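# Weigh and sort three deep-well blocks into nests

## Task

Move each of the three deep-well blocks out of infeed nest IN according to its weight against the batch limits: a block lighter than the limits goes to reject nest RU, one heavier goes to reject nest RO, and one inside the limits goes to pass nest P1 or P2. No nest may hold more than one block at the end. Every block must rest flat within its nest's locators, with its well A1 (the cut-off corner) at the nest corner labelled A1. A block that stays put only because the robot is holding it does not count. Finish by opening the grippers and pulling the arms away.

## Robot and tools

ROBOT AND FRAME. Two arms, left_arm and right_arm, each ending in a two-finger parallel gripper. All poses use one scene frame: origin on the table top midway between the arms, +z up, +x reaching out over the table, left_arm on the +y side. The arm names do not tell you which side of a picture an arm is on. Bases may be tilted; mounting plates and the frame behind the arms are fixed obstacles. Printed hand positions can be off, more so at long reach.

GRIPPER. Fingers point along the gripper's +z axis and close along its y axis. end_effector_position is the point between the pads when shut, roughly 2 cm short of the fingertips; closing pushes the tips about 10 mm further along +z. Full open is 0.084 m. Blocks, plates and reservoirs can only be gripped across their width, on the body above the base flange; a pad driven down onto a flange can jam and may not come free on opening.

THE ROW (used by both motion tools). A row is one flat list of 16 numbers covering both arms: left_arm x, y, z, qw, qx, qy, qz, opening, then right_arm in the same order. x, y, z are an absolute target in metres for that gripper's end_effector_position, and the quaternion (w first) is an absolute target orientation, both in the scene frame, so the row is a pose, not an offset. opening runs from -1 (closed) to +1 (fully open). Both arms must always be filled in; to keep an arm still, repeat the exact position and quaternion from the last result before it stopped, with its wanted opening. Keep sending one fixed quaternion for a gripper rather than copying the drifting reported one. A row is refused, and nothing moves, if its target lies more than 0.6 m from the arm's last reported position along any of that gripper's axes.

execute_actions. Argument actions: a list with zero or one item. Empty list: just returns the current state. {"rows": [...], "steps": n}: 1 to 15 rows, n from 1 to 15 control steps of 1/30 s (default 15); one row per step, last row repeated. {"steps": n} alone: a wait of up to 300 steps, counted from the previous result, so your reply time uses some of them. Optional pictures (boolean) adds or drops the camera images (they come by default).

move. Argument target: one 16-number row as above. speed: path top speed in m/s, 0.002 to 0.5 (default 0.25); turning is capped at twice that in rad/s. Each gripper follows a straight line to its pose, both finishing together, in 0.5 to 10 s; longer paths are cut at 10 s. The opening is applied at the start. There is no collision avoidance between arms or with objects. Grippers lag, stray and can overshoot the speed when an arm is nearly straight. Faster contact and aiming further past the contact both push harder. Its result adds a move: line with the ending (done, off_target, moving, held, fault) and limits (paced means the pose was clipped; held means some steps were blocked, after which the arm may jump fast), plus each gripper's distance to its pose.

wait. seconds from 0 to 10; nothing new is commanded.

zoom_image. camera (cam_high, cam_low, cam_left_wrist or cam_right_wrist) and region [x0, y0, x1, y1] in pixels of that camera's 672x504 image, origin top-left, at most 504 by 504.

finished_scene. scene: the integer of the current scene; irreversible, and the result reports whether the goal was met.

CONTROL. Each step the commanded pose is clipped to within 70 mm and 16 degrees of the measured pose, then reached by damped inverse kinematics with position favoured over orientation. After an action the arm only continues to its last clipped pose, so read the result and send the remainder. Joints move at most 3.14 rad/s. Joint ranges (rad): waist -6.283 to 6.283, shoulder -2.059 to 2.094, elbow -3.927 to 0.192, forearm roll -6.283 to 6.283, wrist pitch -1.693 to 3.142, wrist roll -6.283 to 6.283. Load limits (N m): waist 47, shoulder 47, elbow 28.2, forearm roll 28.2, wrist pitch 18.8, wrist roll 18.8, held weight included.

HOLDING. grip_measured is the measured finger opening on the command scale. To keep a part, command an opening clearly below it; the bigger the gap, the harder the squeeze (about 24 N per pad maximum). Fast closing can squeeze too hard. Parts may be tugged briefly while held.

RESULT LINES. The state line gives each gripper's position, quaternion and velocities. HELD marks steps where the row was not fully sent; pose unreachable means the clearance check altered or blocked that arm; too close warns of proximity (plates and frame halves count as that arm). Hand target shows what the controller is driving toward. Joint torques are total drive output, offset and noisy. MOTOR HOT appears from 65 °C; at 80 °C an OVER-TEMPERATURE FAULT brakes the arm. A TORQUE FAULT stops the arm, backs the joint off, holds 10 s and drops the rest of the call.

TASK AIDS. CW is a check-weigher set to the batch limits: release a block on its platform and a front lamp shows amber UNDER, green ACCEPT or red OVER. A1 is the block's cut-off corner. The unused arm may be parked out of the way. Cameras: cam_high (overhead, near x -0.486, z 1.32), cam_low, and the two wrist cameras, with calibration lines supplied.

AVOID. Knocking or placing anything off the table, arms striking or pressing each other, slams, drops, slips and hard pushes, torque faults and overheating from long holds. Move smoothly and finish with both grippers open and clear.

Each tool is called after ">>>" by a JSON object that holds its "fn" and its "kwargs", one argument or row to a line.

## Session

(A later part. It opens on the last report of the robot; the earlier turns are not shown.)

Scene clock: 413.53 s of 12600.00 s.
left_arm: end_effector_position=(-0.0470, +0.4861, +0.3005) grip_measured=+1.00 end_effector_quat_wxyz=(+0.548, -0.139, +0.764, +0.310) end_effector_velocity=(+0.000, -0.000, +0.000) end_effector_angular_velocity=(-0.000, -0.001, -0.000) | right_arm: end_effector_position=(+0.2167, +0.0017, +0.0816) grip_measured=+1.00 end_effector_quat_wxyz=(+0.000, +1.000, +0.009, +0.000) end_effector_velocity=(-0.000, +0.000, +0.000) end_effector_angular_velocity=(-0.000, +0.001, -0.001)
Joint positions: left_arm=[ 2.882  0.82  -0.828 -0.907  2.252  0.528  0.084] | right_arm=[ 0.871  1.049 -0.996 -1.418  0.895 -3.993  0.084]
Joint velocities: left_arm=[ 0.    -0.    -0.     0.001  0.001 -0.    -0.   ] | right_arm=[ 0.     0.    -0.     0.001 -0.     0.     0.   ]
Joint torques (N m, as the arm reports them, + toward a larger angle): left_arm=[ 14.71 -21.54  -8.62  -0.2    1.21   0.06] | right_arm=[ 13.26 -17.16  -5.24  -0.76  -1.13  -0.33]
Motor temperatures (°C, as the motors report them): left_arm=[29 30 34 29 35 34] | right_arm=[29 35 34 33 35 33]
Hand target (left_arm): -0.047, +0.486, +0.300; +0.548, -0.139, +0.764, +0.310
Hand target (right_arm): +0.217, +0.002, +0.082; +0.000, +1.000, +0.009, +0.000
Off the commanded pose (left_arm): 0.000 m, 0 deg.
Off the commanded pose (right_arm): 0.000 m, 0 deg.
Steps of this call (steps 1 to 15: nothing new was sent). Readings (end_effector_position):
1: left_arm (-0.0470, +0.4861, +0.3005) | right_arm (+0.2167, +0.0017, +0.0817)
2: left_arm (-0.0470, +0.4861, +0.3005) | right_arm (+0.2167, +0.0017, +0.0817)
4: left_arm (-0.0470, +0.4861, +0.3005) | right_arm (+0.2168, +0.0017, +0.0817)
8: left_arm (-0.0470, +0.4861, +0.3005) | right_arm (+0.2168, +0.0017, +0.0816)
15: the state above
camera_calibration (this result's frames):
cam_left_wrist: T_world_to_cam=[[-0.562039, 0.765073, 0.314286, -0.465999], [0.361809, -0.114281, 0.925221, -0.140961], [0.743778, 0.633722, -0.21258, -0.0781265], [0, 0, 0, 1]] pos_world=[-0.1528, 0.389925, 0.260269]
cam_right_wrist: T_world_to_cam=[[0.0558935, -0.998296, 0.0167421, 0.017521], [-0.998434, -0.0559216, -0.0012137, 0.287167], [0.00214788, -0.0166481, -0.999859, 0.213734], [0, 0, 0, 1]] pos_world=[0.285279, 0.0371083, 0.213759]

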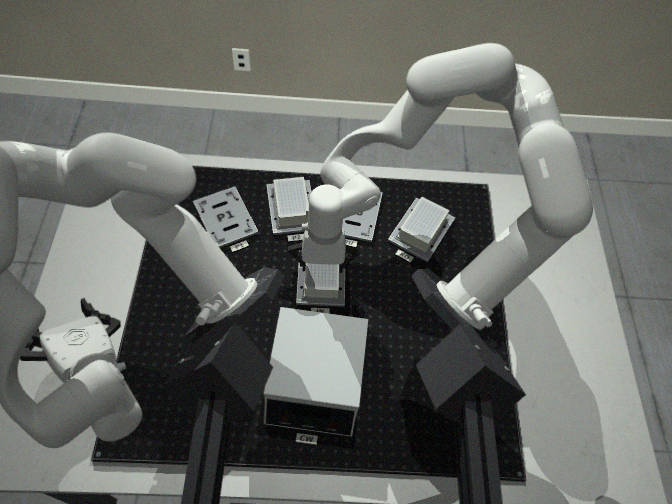

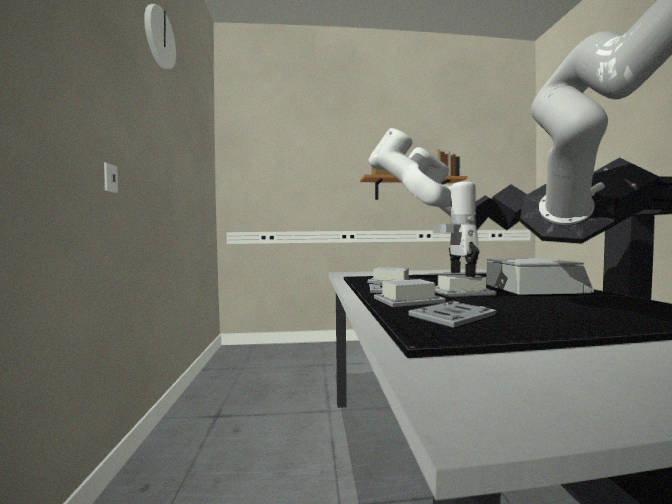

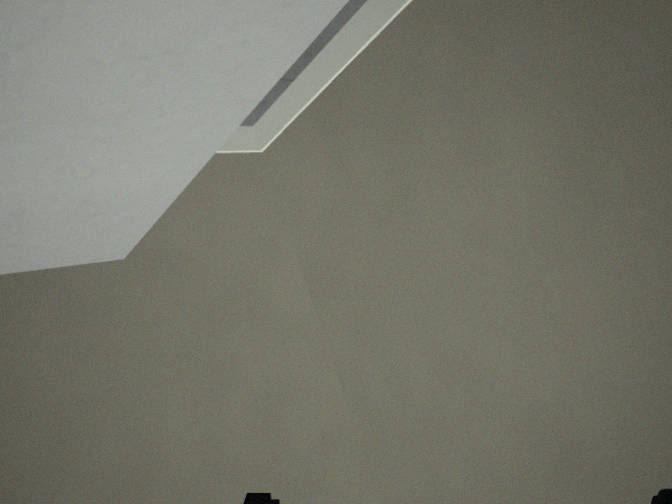

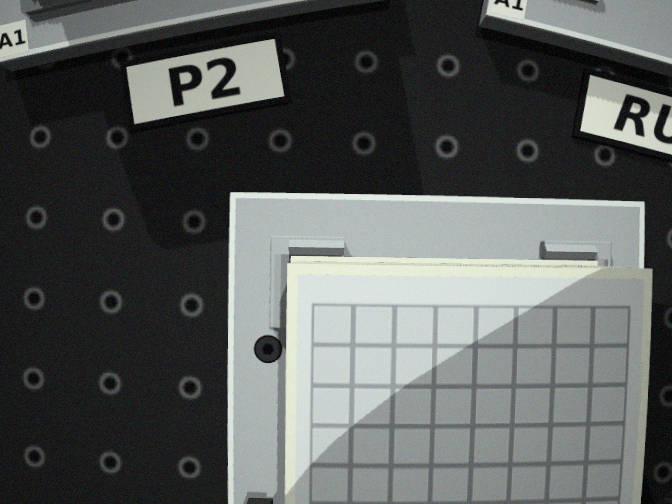

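Good; y=0.0020.

>>> {"fn": "move", "kwargs": {
  "target": [-0.047,0.4861,0.3005,0.548,-0.139,0.764,0.310,1,0.2165,0.002,0.0527,0,1,0.009,0,1],
  "speed": 0.015
}}

>>> {"fn": "move", "kwargs": {
  "target": [-0.047,0.4861,0.3005,0.548,-0.139,0.764,0.310,1,0.2165,0.002,0.0527,0,1,0.009,0,-0.2],
  "speed": 0.015
}}

>>> {"fn": "move", "kwargs": {
  "target": [-0.047,0.4861,0.3005,0.548,-0.139,0.764,0.310,1,0.2165,0.002,0.175,0,1,0.009,0,-0.2],
  "speed": 0.05
}}

>>> {"fn": "move", "kwargs": {
  "target": [-0.047,0.4861,0.3005,0.548,-0.139,0.764,0.310,1,-0.02,0.005,0.158,0,1,0.009,0,-0.2],
  "speed": 0.15
}}

>>> {"fn": "move", "kwargs": {
  "target": [-0.047,0.4861,0.3005,0.548,-0.139,0.764,0.310,1,-0.02,0.005,0.1423,0,1,0.009,0,-0.2],
  "speed": 0.01
}}

>>> {"fn": "move", "kwargs": {
  "target": [-0.047,0.4861,0.3005,0.548,-0.139,0.764,0.310,1,-0.02,0.005,0.1423,0,1,0.009,0,1],
  "speed": 0.01
}}

>>> {"fn": "wait", "kwargs": {
  "seconds": 2
}}

Scene clock: 432.90 s of 12600.00 s.
left_arm: end_effector_position=(-0.0470, +0.4861, +0.3005) grip_measured=+1.00 end_effector_quat_wxyz=(+0.548, -0.139, +0.764, +0.310) end_effector_velocity=(-0.001, -0.000, +0.000) end_effector_angular_velocity=(+0.001, +0.003, +0.001) | right_arm: end_effector_position=(+0.2166, +0.0020, +0.0528) grip_measured=+1.00 end_effector_quat_wxyz=(+0.000, +1.000, +0.009, +0.000) end_effector_velocity=(+0.000, +0.001, -0.001) end_effector_angular_velocity=(+0.002, +0.001, -0.001)
Joint positions: left_arm=[ 2.882  0.82  -0.828 -0.907  2.252  0.528  0.084] | right_arm=[ 0.803  1.111 -1.038 -1.502  0.897 -3.967  0.084]
Joint velocities: left_arm=[ 0.003 -0.    -0.001  0.    -0.001  0.     0.   ] | right_arm=[-0.003  0.003 -0.003 -0.003 -0.002  0.001  0.   ]
Joint torques (N m, as the arm reports them, + toward a larger angle): left_arm=[ 14.81 -21.41  -8.51  -0.17   1.26  -0.01] | right_arm=[ 13.4  -16.55  -3.71  -0.78  -1.1   -0.02]
Motor temperatures (°C, as the motors report them): left_arm=[29 30 34 29 35 34] | right_arm=[30 35 34 33 35 33]
Hand target (left_arm): -0.047, +0.486, +0.300; +0.548, -0.139, +0.764, +0.310
Hand target (right_arm): +0.217, +0.002, +0.053; +0.000, +1.000, +0.009, +0.000
Off the commanded pose (left_arm): 0.000 m, 0 deg.
Off the commanded pose (right_arm): 0.000 m, 0 deg.
After step 90, 14.13 s passed at rest.
move: done
camera_calibration (this result's frames):
cam_left_wrist: T_world_to_cam=[[-0.562039, 0.765073, 0.314286, -0.466], [0.361809, -0.114281, 0.925221, -0.140961], [0.743779, 0.633722, -0.21258, -0.0781263], [0, 0, 0, 1]] pos_world=[-0.1528, 0.389925, 0.260269]
cam_right_wrist: T_world_to_cam=[[0.0560194, -0.998293, 0.0164991, 0.0182978], [-0.998428, -0.0560418, -0.00089348, 0.286941], [0.00181659, -0.0164231, -0.999863, 0.184973], [0, 0, 0, 1]] pos_world=[0.285129, 0.0373851, 0.184902]

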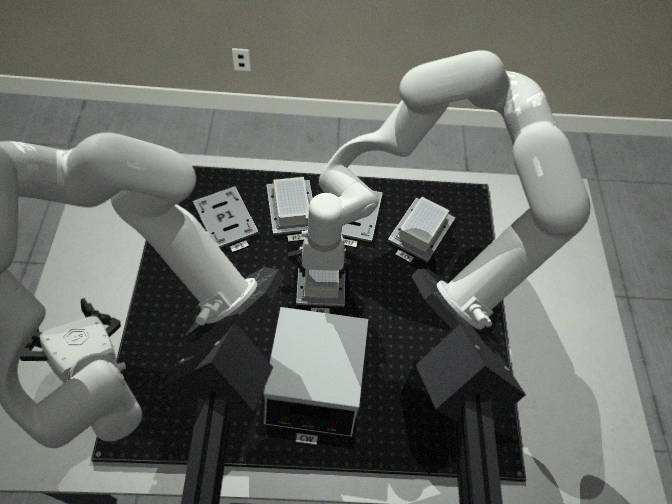

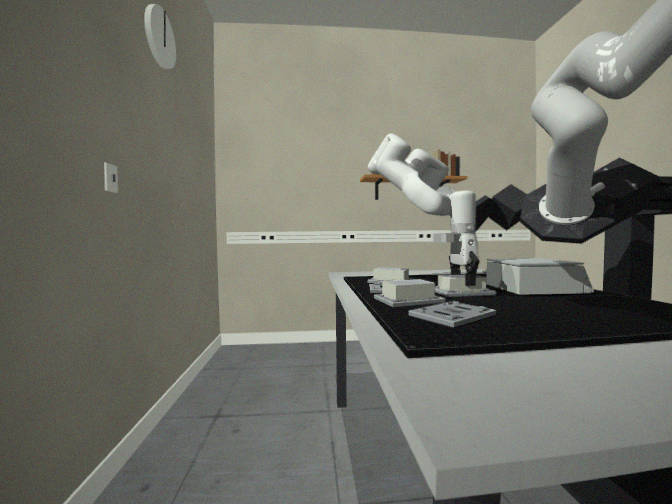

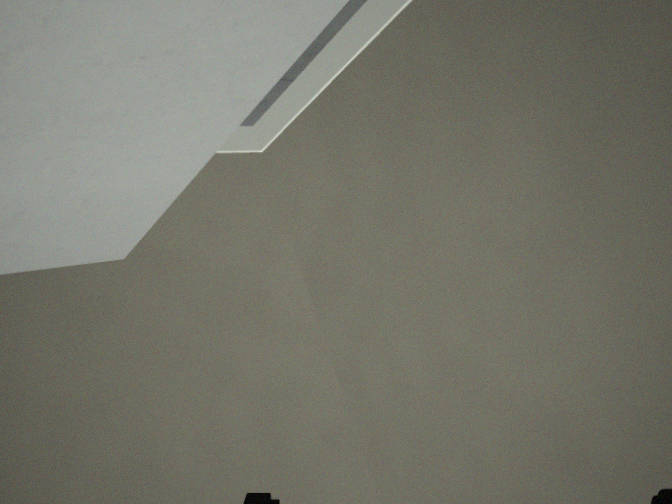

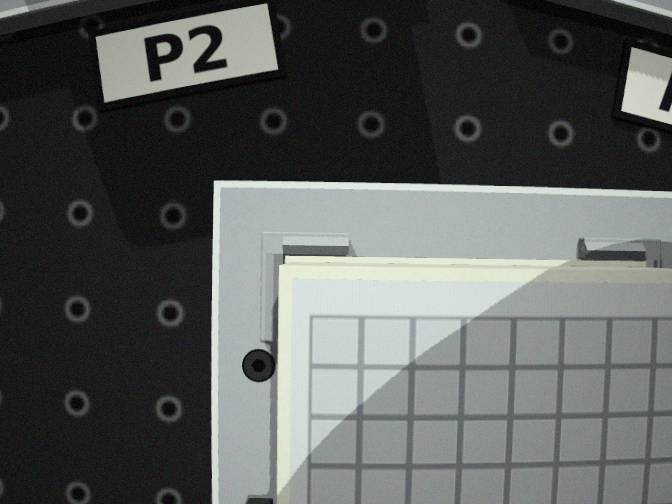

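Scene clock: 433.60 s of 12600.00 s.
left_arm: end_effector_position=(-0.0470, +0.4861, +0.3005) grip_measured=+1.00 end_effector_quat_wxyz=(+0.548, -0.139, +0.764, +0.310) end_effector_velocity=(-0.000, +0.000, +0.001) end_effector_angular_velocity=(+0.002, -0.000, +0.000) | right_arm: end_effector_position=(+0.2166, +0.0021, +0.0528) grip_measured=+0.96 end_effector_quat_wxyz=(-0.000, +1.000, +0.009, +0.000) end_effector_velocity=(-0.000, -0.000, -0.000) end_effector_angular_velocity=(-0.001, +0.004, -0.002)
Joint positions: left_arm=[ 2.882  0.82  -0.828 -0.907  2.252  0.528  0.084] | right_arm=[ 0.803  1.111 -1.038 -1.502  0.896 -3.967  0.083]
Joint velocities: left_arm=[ 0.001  0.    -0.001  0.     0.002  0.     0.   ] | right_arm=[-0.002  0.    -0.     0.002 -0.002  0.     0.   ]
Joint torques (N m, as the arm reports them, + toward a larger angle): left_arm=[ 14.76 -21.39  -8.62  -0.22   1.15   0.05] | right_arm=[ 12.54 -14.85  -3.98  -1.3   -1.1   -0.29]
Motor temperatures (°C, as the motors report them): left_arm=[29 30 34 29 35 34] | right_arm=[30 35 34 33 35 33]
Hand target (left_arm): -0.047, +0.486, +0.301; +0.548, -0.139, +0.764, +0.310
Hand target (right_arm): +0.217, +0.002, +0.053; -0.000, +1.000, +0.009, +0.000
Off the commanded pose (left_arm): 0.000 m, 0 deg.
Off the commanded pose (right_arm): 0.000 m, 0 deg.
move: done
camera_calibration (this result's frames):
cam_left_wrist: T_world_to_cam=[[-0.562039, 0.765073, 0.314286, -0.466], [0.361809, -0.114281, 0.925221, -0.140961], [0.743779, 0.633722, -0.21258, -0.0781264], [0, 0, 0, 1]] pos_world=[-0.1528, 0.389925, 0.260269]
cam_right_wrist: T_world_to_cam=[[0.0559578, -0.9983, 0.0162926, 0.0184038], [-0.998431, -0.0559803, -0.000928607, 0.286983], [0.00183909, -0.016215, -0.999867, 0.184981], [0, 0, 0, 1]] pos_world=[0.285163, 0.0374375, 0.184923]

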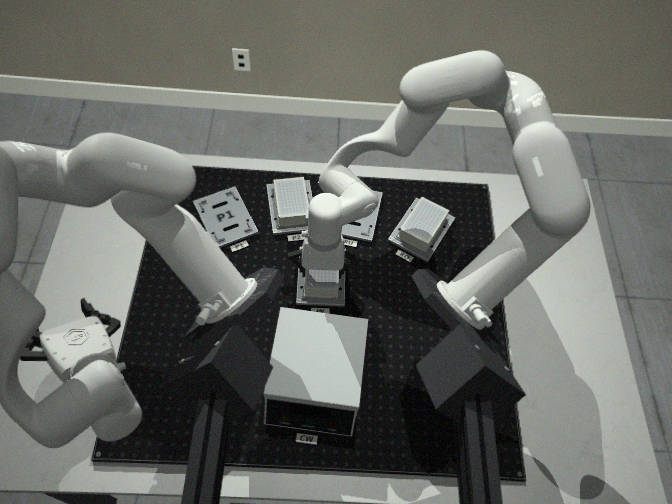

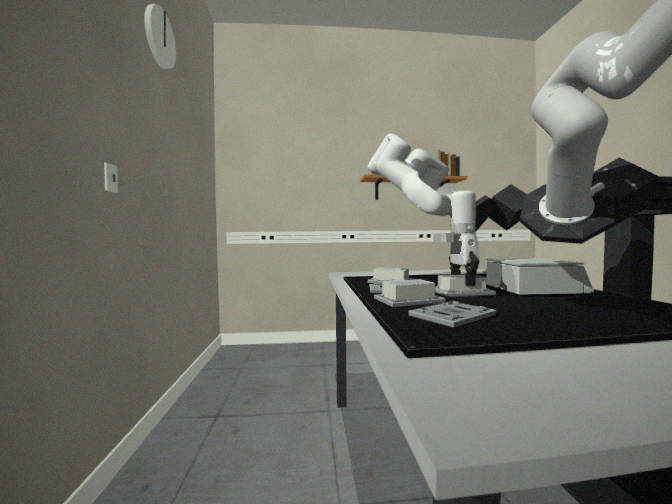

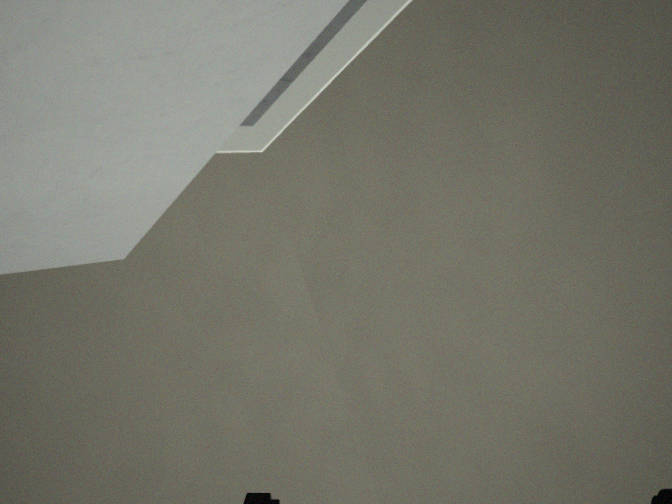

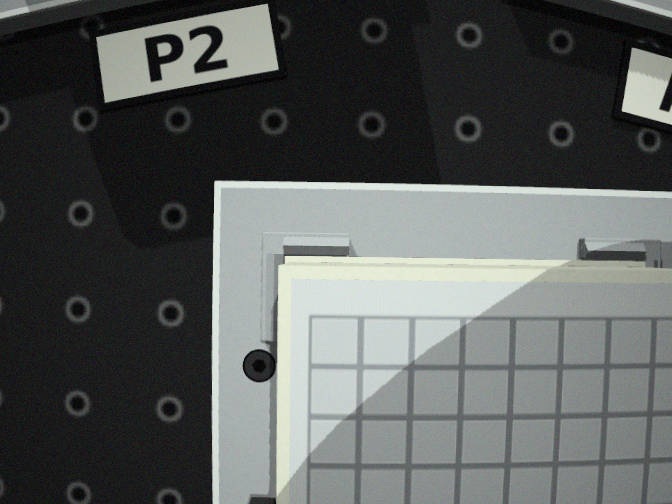

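Scene clock: 436.43 s of 12600.00 s.
left_arm: end_effector_position=(-0.0470, +0.4861, +0.3005) grip_measured=+1.00 end_effector_quat_wxyz=(+0.548, -0.139, +0.764, +0.310) end_effector_velocity=(-0.000, -0.000, +0.000) end_effector_angular_velocity=(+0.001, +0.002, +0.001) | right_arm: end_effector_position=(+0.2161, +0.0019, +0.1750) grip_measured=+0.96 end_effector_quat_wxyz=(+0.000, +1.000, +0.009, -0.000) end_effector_velocity=(-0.000, -0.000, +0.002) end_effector_angular_velocity=(-0.001, -0.000, +0.000)
Joint positions: left_arm=[ 2.882  0.82  -0.828 -0.907  2.252  0.528  0.084] | right_arm=[ 1.086  0.861 -0.911 -1.124  0.924 -4.119  0.083]
Joint velocities: left_arm=[ 0.003 -0.     0.     0.    -0.001  0.     0.   ] | right_arm=[ 0.005 -0.003  0.001  0.007  0.002 -0.003 -0.   ]
Joint torques (N m, as the arm reports them, + toward a larger angle): left_arm=[ 14.63 -21.45  -8.61  -0.08   1.24  -0.06] | right_arm=[ 12.98 -17.63  -8.84  -0.73  -1.15  -0.32]
Motor temperatures (°C, as the motors report them): left_arm=[29 30 34 29 35 34] | right_arm=[30 35 34 33 35 33]
Hand target (left_arm): -0.047, +0.486, +0.300; +0.548, -0.139, +0.764, +0.310
Hand target (right_arm): +0.216, +0.002, +0.175; -0.000, +1.000, +0.009, -0.000
Off the commanded pose (left_arm): 0.000 m, 0 deg.
Off the commanded pose (right_arm): 0.000 m, 0 deg.
move: done
camera_calibration (this result's frames):
cam_left_wrist: T_world_to_cam=[[-0.562039, 0.765073, 0.314286, -0.466], [0.361809, -0.114281, 0.925221, -0.140961], [0.743779, 0.633722, -0.21258, -0.0781264], [0, 0, 0, 1]] pos_world=[-0.1528, 0.389925, 0.260269]
cam_right_wrist: T_world_to_cam=[[0.0563083, -0.998278, 0.0164238, 0.0162198], [-0.998413, -0.0563137, 0.000135371, 0.286435], [0.000789749, -0.0164054, -0.999865, 0.307418], [0, 0, 0, 1]] pos_world=[0.284825, 0.0373654, 0.307071]

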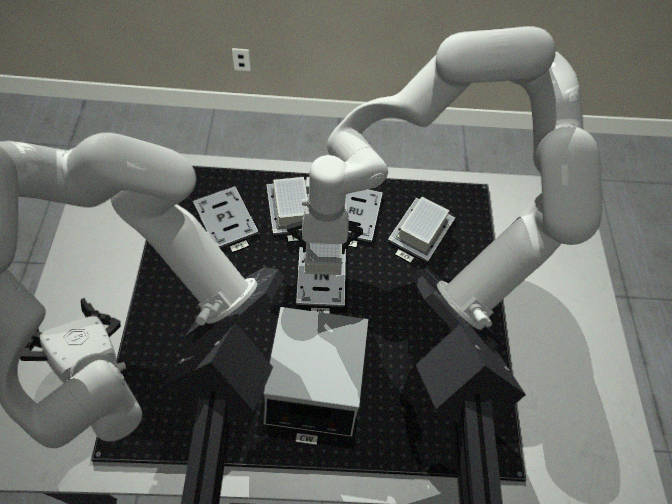

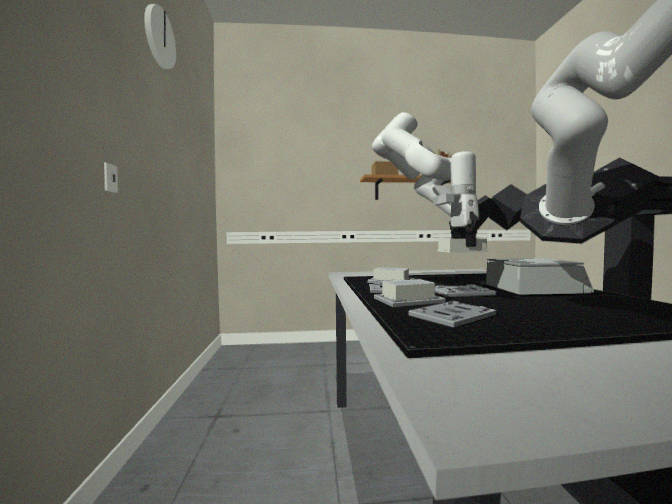

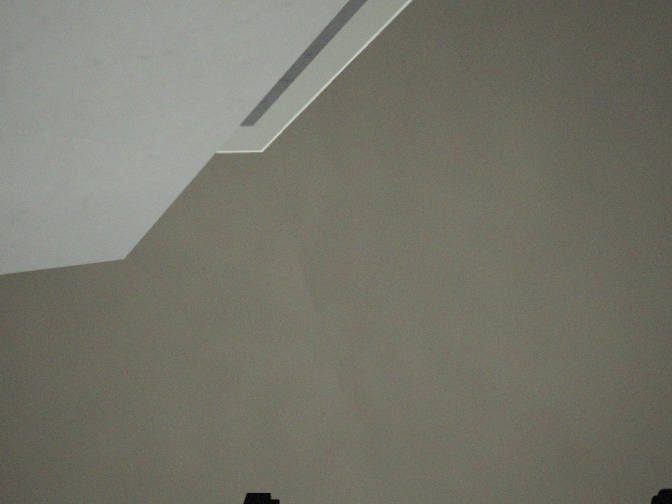

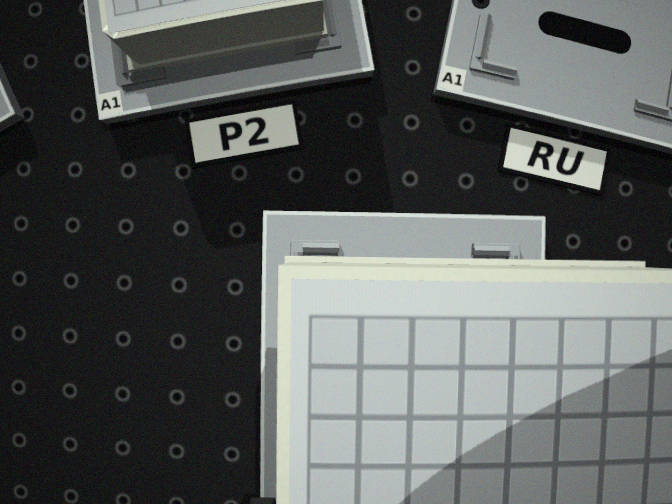

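Scene clock: 438.60 s of 12600.00 s.
left_arm: end_effector_position=(-0.0470, +0.4861, +0.3005) grip_measured=+1.00 end_effector_quat_wxyz=(+0.548, -0.139, +0.764, +0.310) end_effector_velocity=(+0.000, +0.000, +0.000) end_effector_angular_velocity=(+0.001, +0.000, +0.000) | right_arm: end_effector_position=(-0.0205, +0.0058, +0.1584) grip_measured=+0.96 end_effector_quat_wxyz=(-0.001, +1.000, +0.009, -0.001) end_effector_velocity=(-0.002, -0.001, -0.000) end_effector_angular_velocity=(-0.004, -0.002, +0.002)
Joint positions: left_arm=[ 2.882  0.82  -0.828 -0.907  2.252  0.528  0.084] | right_arm=[ 1.625  1.289 -1.012 -0.8    0.691 -3.808  0.083]
Joint velocities: left_arm=[0.    0.    0.    0.    0.001 0.001 0.   ] | right_arm=[ 0.008  0.004 -0.003  0.011  0.001 -0.005 -0.   ]
Joint torques (N m, as the arm reports them, + toward a larger angle): left_arm=[ 14.45 -21.31  -8.4   -0.16   1.31   0.01] | right_arm=[  6.96 -24.21 -11.69  -0.83  -1.39  -0.18]
Motor temperatures (°C, as the motors report them): left_arm=[29 30 34 29 35 34] | right_arm=[30 35 35 33 35 33]
Hand target (left_arm): -0.047, +0.486, +0.300; +0.548, -0.139, +0.764, +0.310
Hand target (right_arm): -0.021, +0.006, +0.158; -0.001, +1.000, +0.010, -0.000
Off the commanded pose (left_arm): 0.000 m, 0 deg.
Off the commanded pose (right_arm): 0.001 m, 0 deg.
move: done
camera_calibration (this result's frames):
cam_left_wrist: T_world_to_cam=[[-0.562039, 0.765073, 0.314286, -0.466], [0.361809, -0.114281, 0.925221, -0.140961], [0.743778, 0.633722, -0.21258, -0.0781264], [0, 0, 0, 1]] pos_world=[-0.1528, 0.389925, 0.260269]
cam_right_wrist: T_world_to_cam=[[0.0567304, -0.99828, 0.0148158, 0.0339186], [-0.998389, -0.0567299, 0.000452981, 0.050321], [0.000388295, -0.0148176, -0.99989, 0.29108], [0, 0, 0, 1]] pos_world=[0.0482027, 0.041028, 0.290522]

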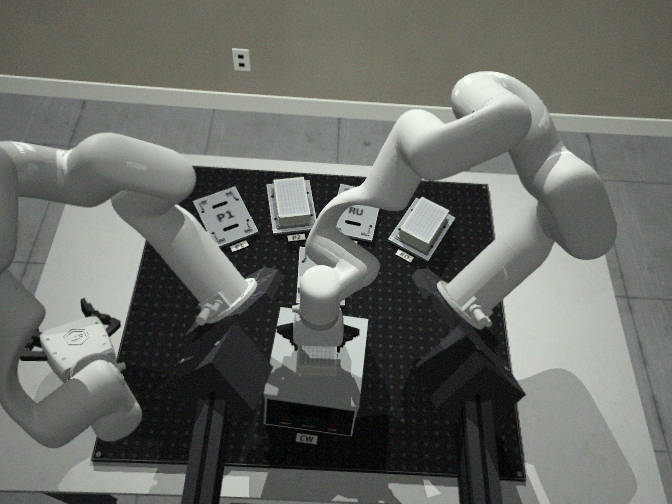

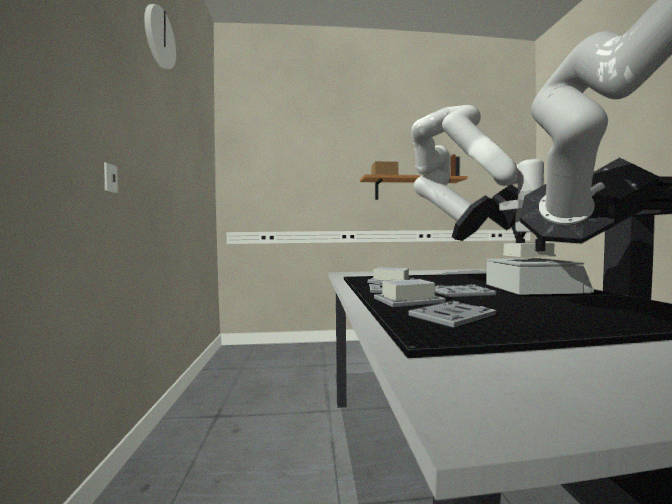

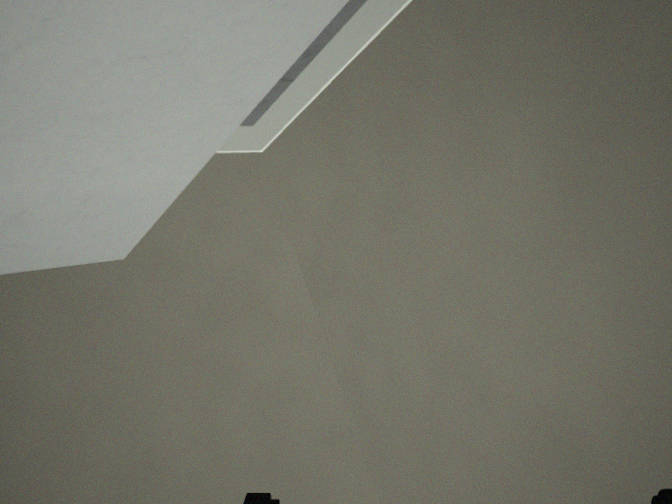

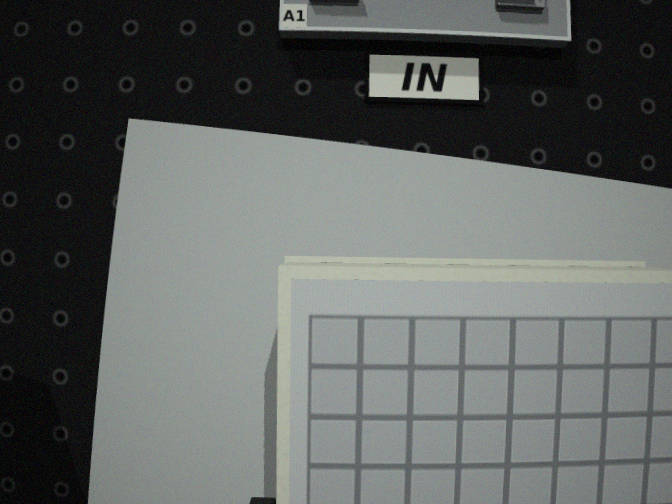

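Scene clock: 440.43 s of 12600.00 s.
left_arm: end_effector_position=(-0.0470, +0.4861, +0.3005) grip_measured=+1.00 end_effector_quat_wxyz=(+0.548, -0.139, +0.764, +0.310) end_effector_velocity=(+0.000, +0.000, +0.000) end_effector_angular_velocity=(+0.000, -0.001, -0.000) | right_arm: end_effector_position=(-0.0200, +0.0050, +0.1424) grip_measured=+0.96 end_effector_quat_wxyz=(+0.000, +1.000, +0.009, +0.000) end_effector_velocity=(+0.000, +0.001, -0.002) end_effector_angular_velocity=(+0.003, +0.001, +0.000)
Joint positions: left_arm=[ 2.882  0.82  -0.828 -0.907  2.252  0.528  0.084] | right_arm=[ 1.589  1.326 -1.024 -0.866  0.683 -3.767  0.083]
Joint velocities: left_arm=[-0.001  0.    -0.     0.     0.001  0.    -0.   ] | right_arm=[-0.007  0.004 -0.002 -0.012 -0.002  0.006  0.   ]
Joint torques (N m, as the arm reports them, + toward a larger angle): left_arm=[ 14.51 -21.58  -8.68  -0.16   1.15   0.02] | right_arm=[  5.72 -24.67 -11.38  -0.38  -1.32  -0.2 ]
Motor temperatures (°C, as the motors report them): left_arm=[29 30 34 29 35 34] | right_arm=[30 35 35 33 35 33]
Hand target (left_arm): -0.047, +0.486, +0.301; +0.548, -0.139, +0.764, +0.310
Hand target (right_arm): -0.020, +0.005, +0.142; -0.000, +1.000, +0.009, +0.000
Off the commanded pose (left_arm): 0.000 m, 0 deg.
Off the commanded pose (right_arm): 0.000 m, 0 deg.
move: done
camera_calibration (this result's frames):
cam_left_wrist: T_world_to_cam=[[-0.562039, 0.765073, 0.314286, -0.466], [0.361809, -0.114281, 0.925221, -0.140961], [0.743779, 0.633722, -0.21258, -0.0781265], [0, 0, 0, 1]] pos_world=[-0.1528, 0.389925, 0.260269]
cam_right_wrist: T_world_to_cam=[[0.0560457, -0.998292, 0.0164639, 0.0331077], [-0.998427, -0.056067, -0.000837062, 0.0510166], [0.00175871, -0.016391, -0.999864, 0.2751], [0, 0, 0, 1]] pos_world=[0.048597, 0.0404207, 0.27456]

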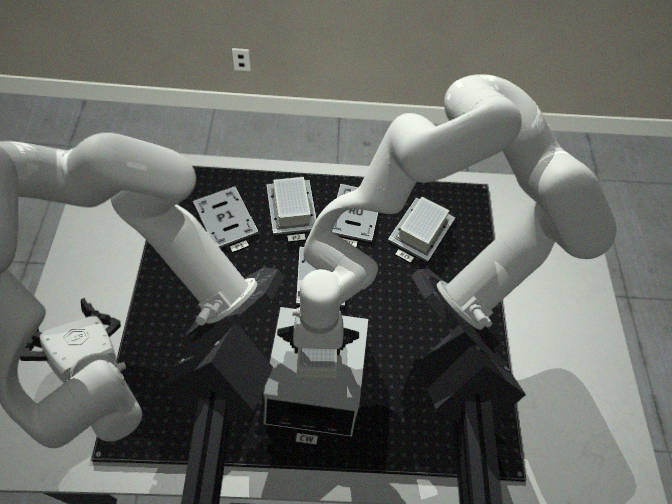

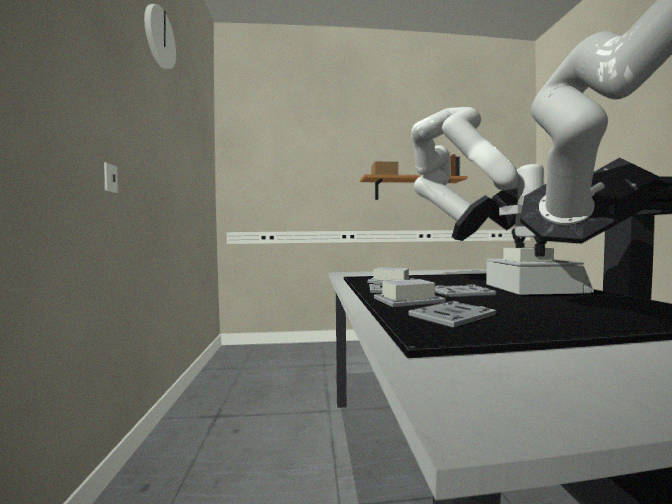

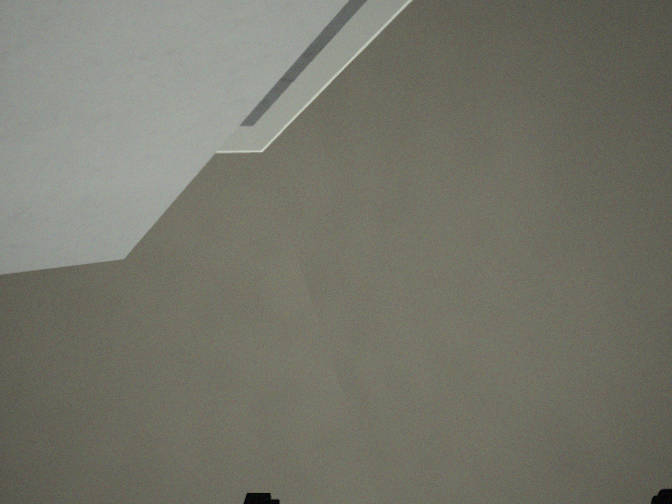

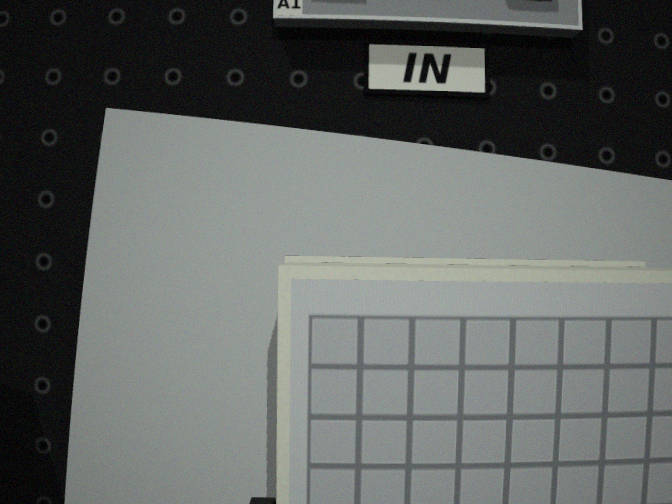

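Scene clock: 441.13 s of 12600.00 s.
left_arm: end_effector_position=(-0.0470, +0.4861, +0.3005) grip_measured=+1.00 end_effector_quat_wxyz=(+0.548, -0.139, +0.764, +0.310) end_effector_velocity=(-0.000, -0.000, +0.000) end_effector_angular_velocity=(+0.000, -0.000, +0.001) | right_arm: end_effector_position=(-0.0200, +0.0050, +0.1423) grip_measured=+1.00 end_effector_quat_wxyz=(-0.000, +1.000, +0.009, -0.000) end_effector_velocity=(+0.000, -0.000, -0.000) end_effector_angular_velocity=(+0.000, -0.000, +0.001)
Joint positions: left_arm=[ 2.882  0.82  -0.828 -0.907  2.252  0.528  0.084] | right_arm=[ 1.588  1.326 -1.024 -0.866  0.683 -3.767  0.084]
Joint velocities: left_arm=[ 0.001  0.     0.     0.     0.    -0.001 -0.   ] | right_arm=[-0.     0.     0.    -0.001 -0.     0.     0.   ]
Joint torques (N m, as the arm reports them, + toward a larger angle): left_arm=[ 14.86 -21.48  -8.81  -0.23   1.24   0.04] | right_arm=[  6.98 -23.87 -10.81  -0.58  -1.63  -0.31]
Motor temperatures (°C, as the motors report them): left_arm=[29 30 34 29 35 34] | right_arm=[30 35 35 33 35 33]
Hand target (left_arm): -0.047, +0.486, +0.300; +0.548, -0.139, +0.764, +0.310
Hand target (right_arm): -0.020, +0.005, +0.142; -0.000, +1.000, +0.009, +0.000
Off the commanded pose (left_arm): 0.000 m, 0 deg.
Off the commanded pose (right_arm): 0.000 m, 0 deg.
move: done
camera_calibration (this result's frames):
cam_left_wrist: T_world_to_cam=[[-0.562039, 0.765073, 0.314286, -0.465999], [0.361809, -0.114281, 0.925221, -0.140961], [0.743779, 0.633722, -0.21258, -0.0781265], [0, 0, 0, 1]] pos_world=[-0.1528, 0.389925, 0.260269]
cam_right_wrist: T_world_to_cam=[[0.056015, -0.998296, 0.0163235, 0.0331606], [-0.998429, -0.0560345, -0.000737023, 0.0509873], [0.00165045, -0.0162565, -0.999866, 0.274995], [0, 0, 0, 1]] pos_world=[0.0485958, 0.0404316, 0.274454]

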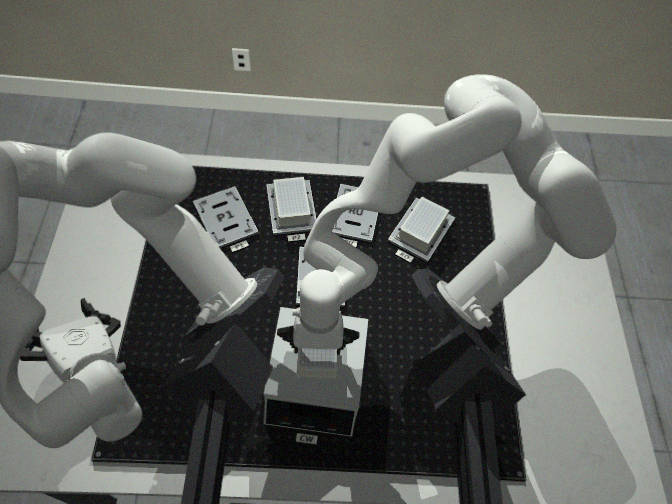

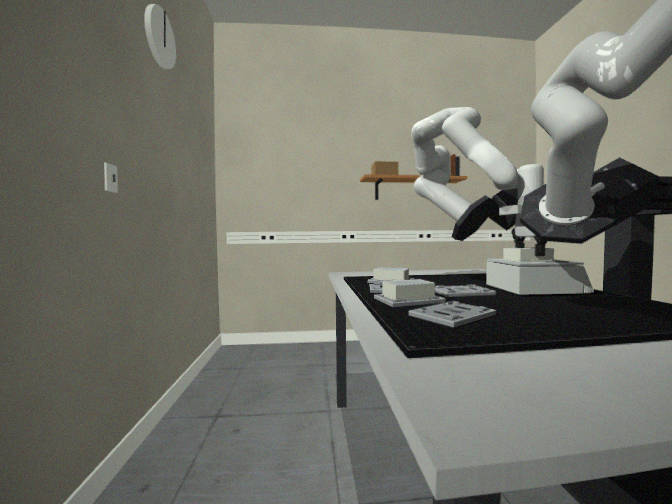

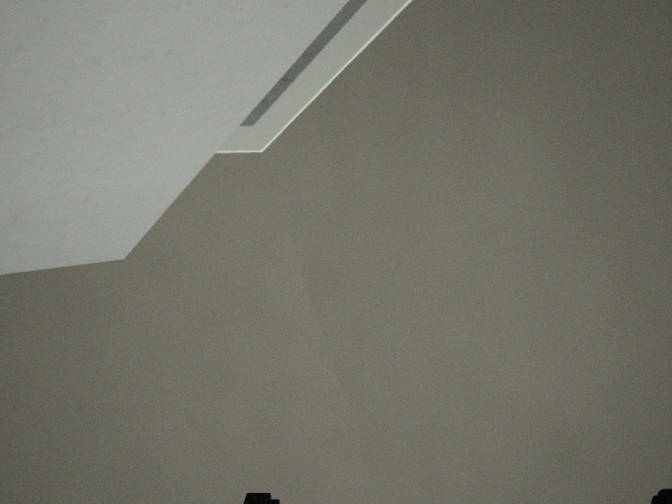

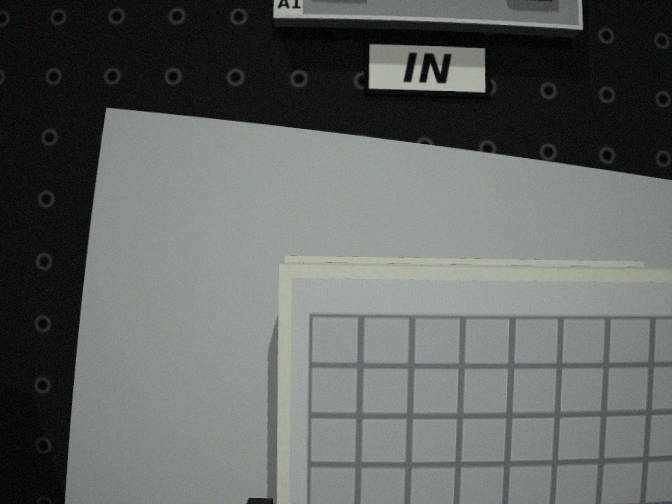

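Scene clock: 443.13 s of 12600.00 s.
left_arm: end_effector_position=(-0.0470, +0.4861, +0.3005) grip_measured=+1.00 end_effector_quat_wxyz=(+0.548, -0.139, +0.764, +0.310) end_effector_velocity=(-0.000, -0.000, -0.000) end_effector_angular_velocity=(+0.000, +0.001, +0.000) | right_arm: end_effector_position=(-0.0200, +0.0050, +0.1423) grip_measured=+1.00 end_effector_quat_wxyz=(-0.000, +1.000, +0.009, +0.000) end_effector_velocity=(-0.000, -0.000, +0.000) end_effector_angular_velocity=(-0.001, +0.001, -0.001)
Joint positions: left_arm=[ 2.882  0.82  -0.828 -0.907  2.252  0.528  0.084] | right_arm=[ 1.588  1.327 -1.024 -0.866  0.683 -3.767  0.084]
Joint velocities: left_arm=[ 0. -0.  0. -0. -0.  0.  0.] | right_arm=[ 0.001 -0.     0.     0.002 -0.001  0.     0.   ]
Joint torques (N m, as the arm reports them, + toward a larger angle): left_arm=[ 14.83 -21.44  -8.54  -0.09   1.34   0.03] | right_arm=[  7.61 -24.09 -10.67  -0.91  -1.31  -0.1 ]
Motor temperatures (°C, as the motors report them): left_arm=[29 30 34 29 35 34] | right_arm=[30 35 35 33 35 33]
Hand target (left_arm): -0.047, +0.486, +0.300; +0.548, -0.139, +0.764, +0.310
Hand target (right_arm): -0.020, +0.005, +0.142; -0.000, +1.000, +0.009, +0.000
Off the commanded pose (left_arm): 0.000 m, 0 deg.
Off the commanded pose (right_arm): 0.000 m, 0 deg.
Steps of this call (steps 1 to 60: nothing new was sent). Readings (end_effector_position):
1: left_arm (-0.0470, +0.4861, +0.3005) | right_arm (-0.0200, +0.0050, +0.1423)
2: left_arm (-0.0470, +0.4861, +0.3005) | right_arm (-0.0200, +0.0050, +0.1423)
4: left_arm (-0.0470, +0.4861, +0.3005) | right_arm (-0.0200, +0.0050, +0.1423)
8: left_arm (-0.0470, +0.4861, +0.3005) | right_arm (-0.0200, +0.0050, +0.1423)
60: the state above
camera_calibration (this result's frames):
cam_left_wrist: T_world_to_cam=[[-0.562039, 0.765073, 0.314286, -0.466], [0.361809, -0.114281, 0.925221, -0.140961], [0.743779, 0.633722, -0.21258, -0.0781264], [0, 0, 0, 1]] pos_world=[-0.1528, 0.389925, 0.260269]
cam_right_wrist: T_world_to_cam=[[0.0560432, -0.998294, 0.0164054, 0.0331149], [-0.998427, -0.056063, -0.000748937, 0.0509829], [0.0016674, -0.0163377, -0.999865, 0.27496], [0, 0, 0, 1]] pos_world=[0.0485884, 0.0404088, 0.274418]

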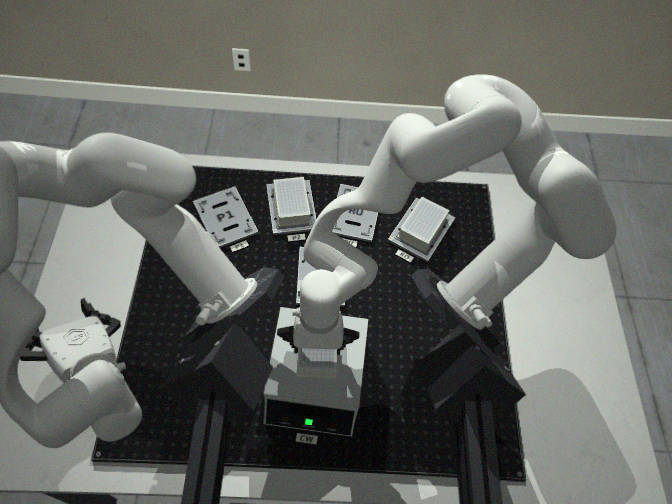

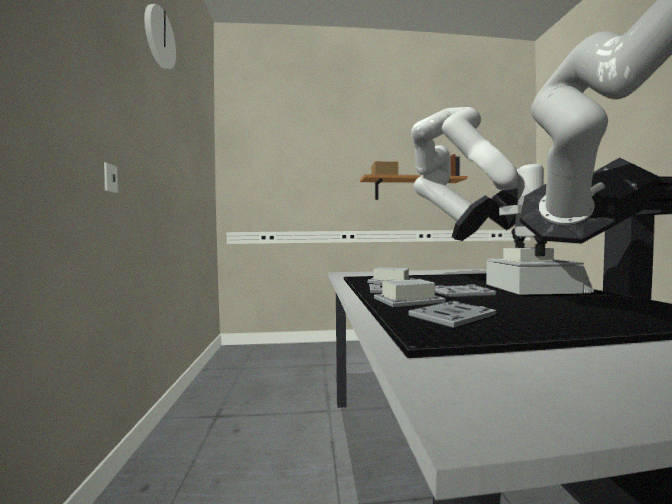

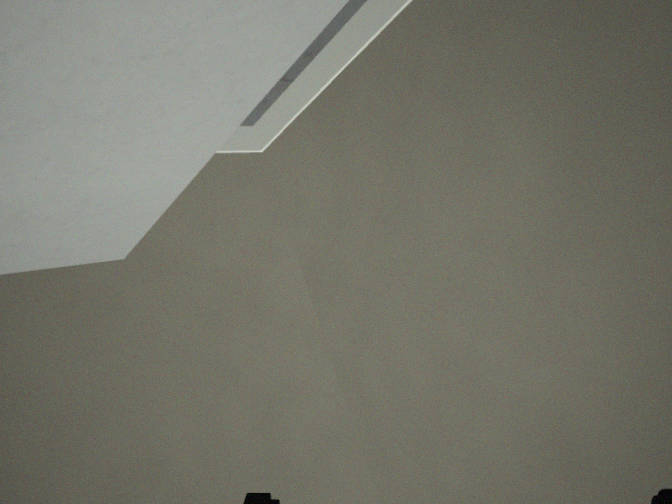

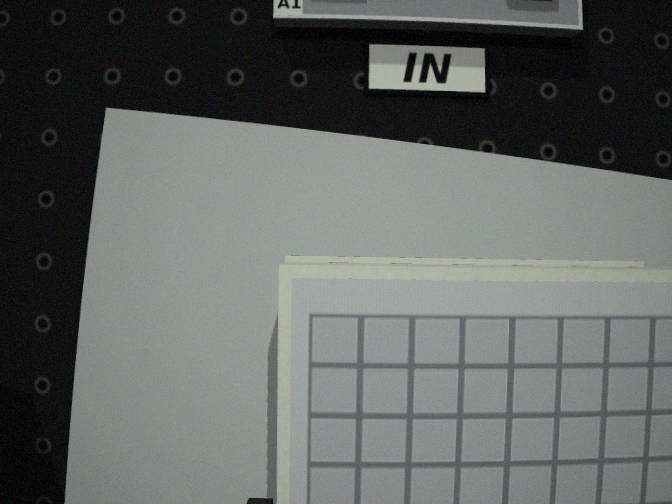

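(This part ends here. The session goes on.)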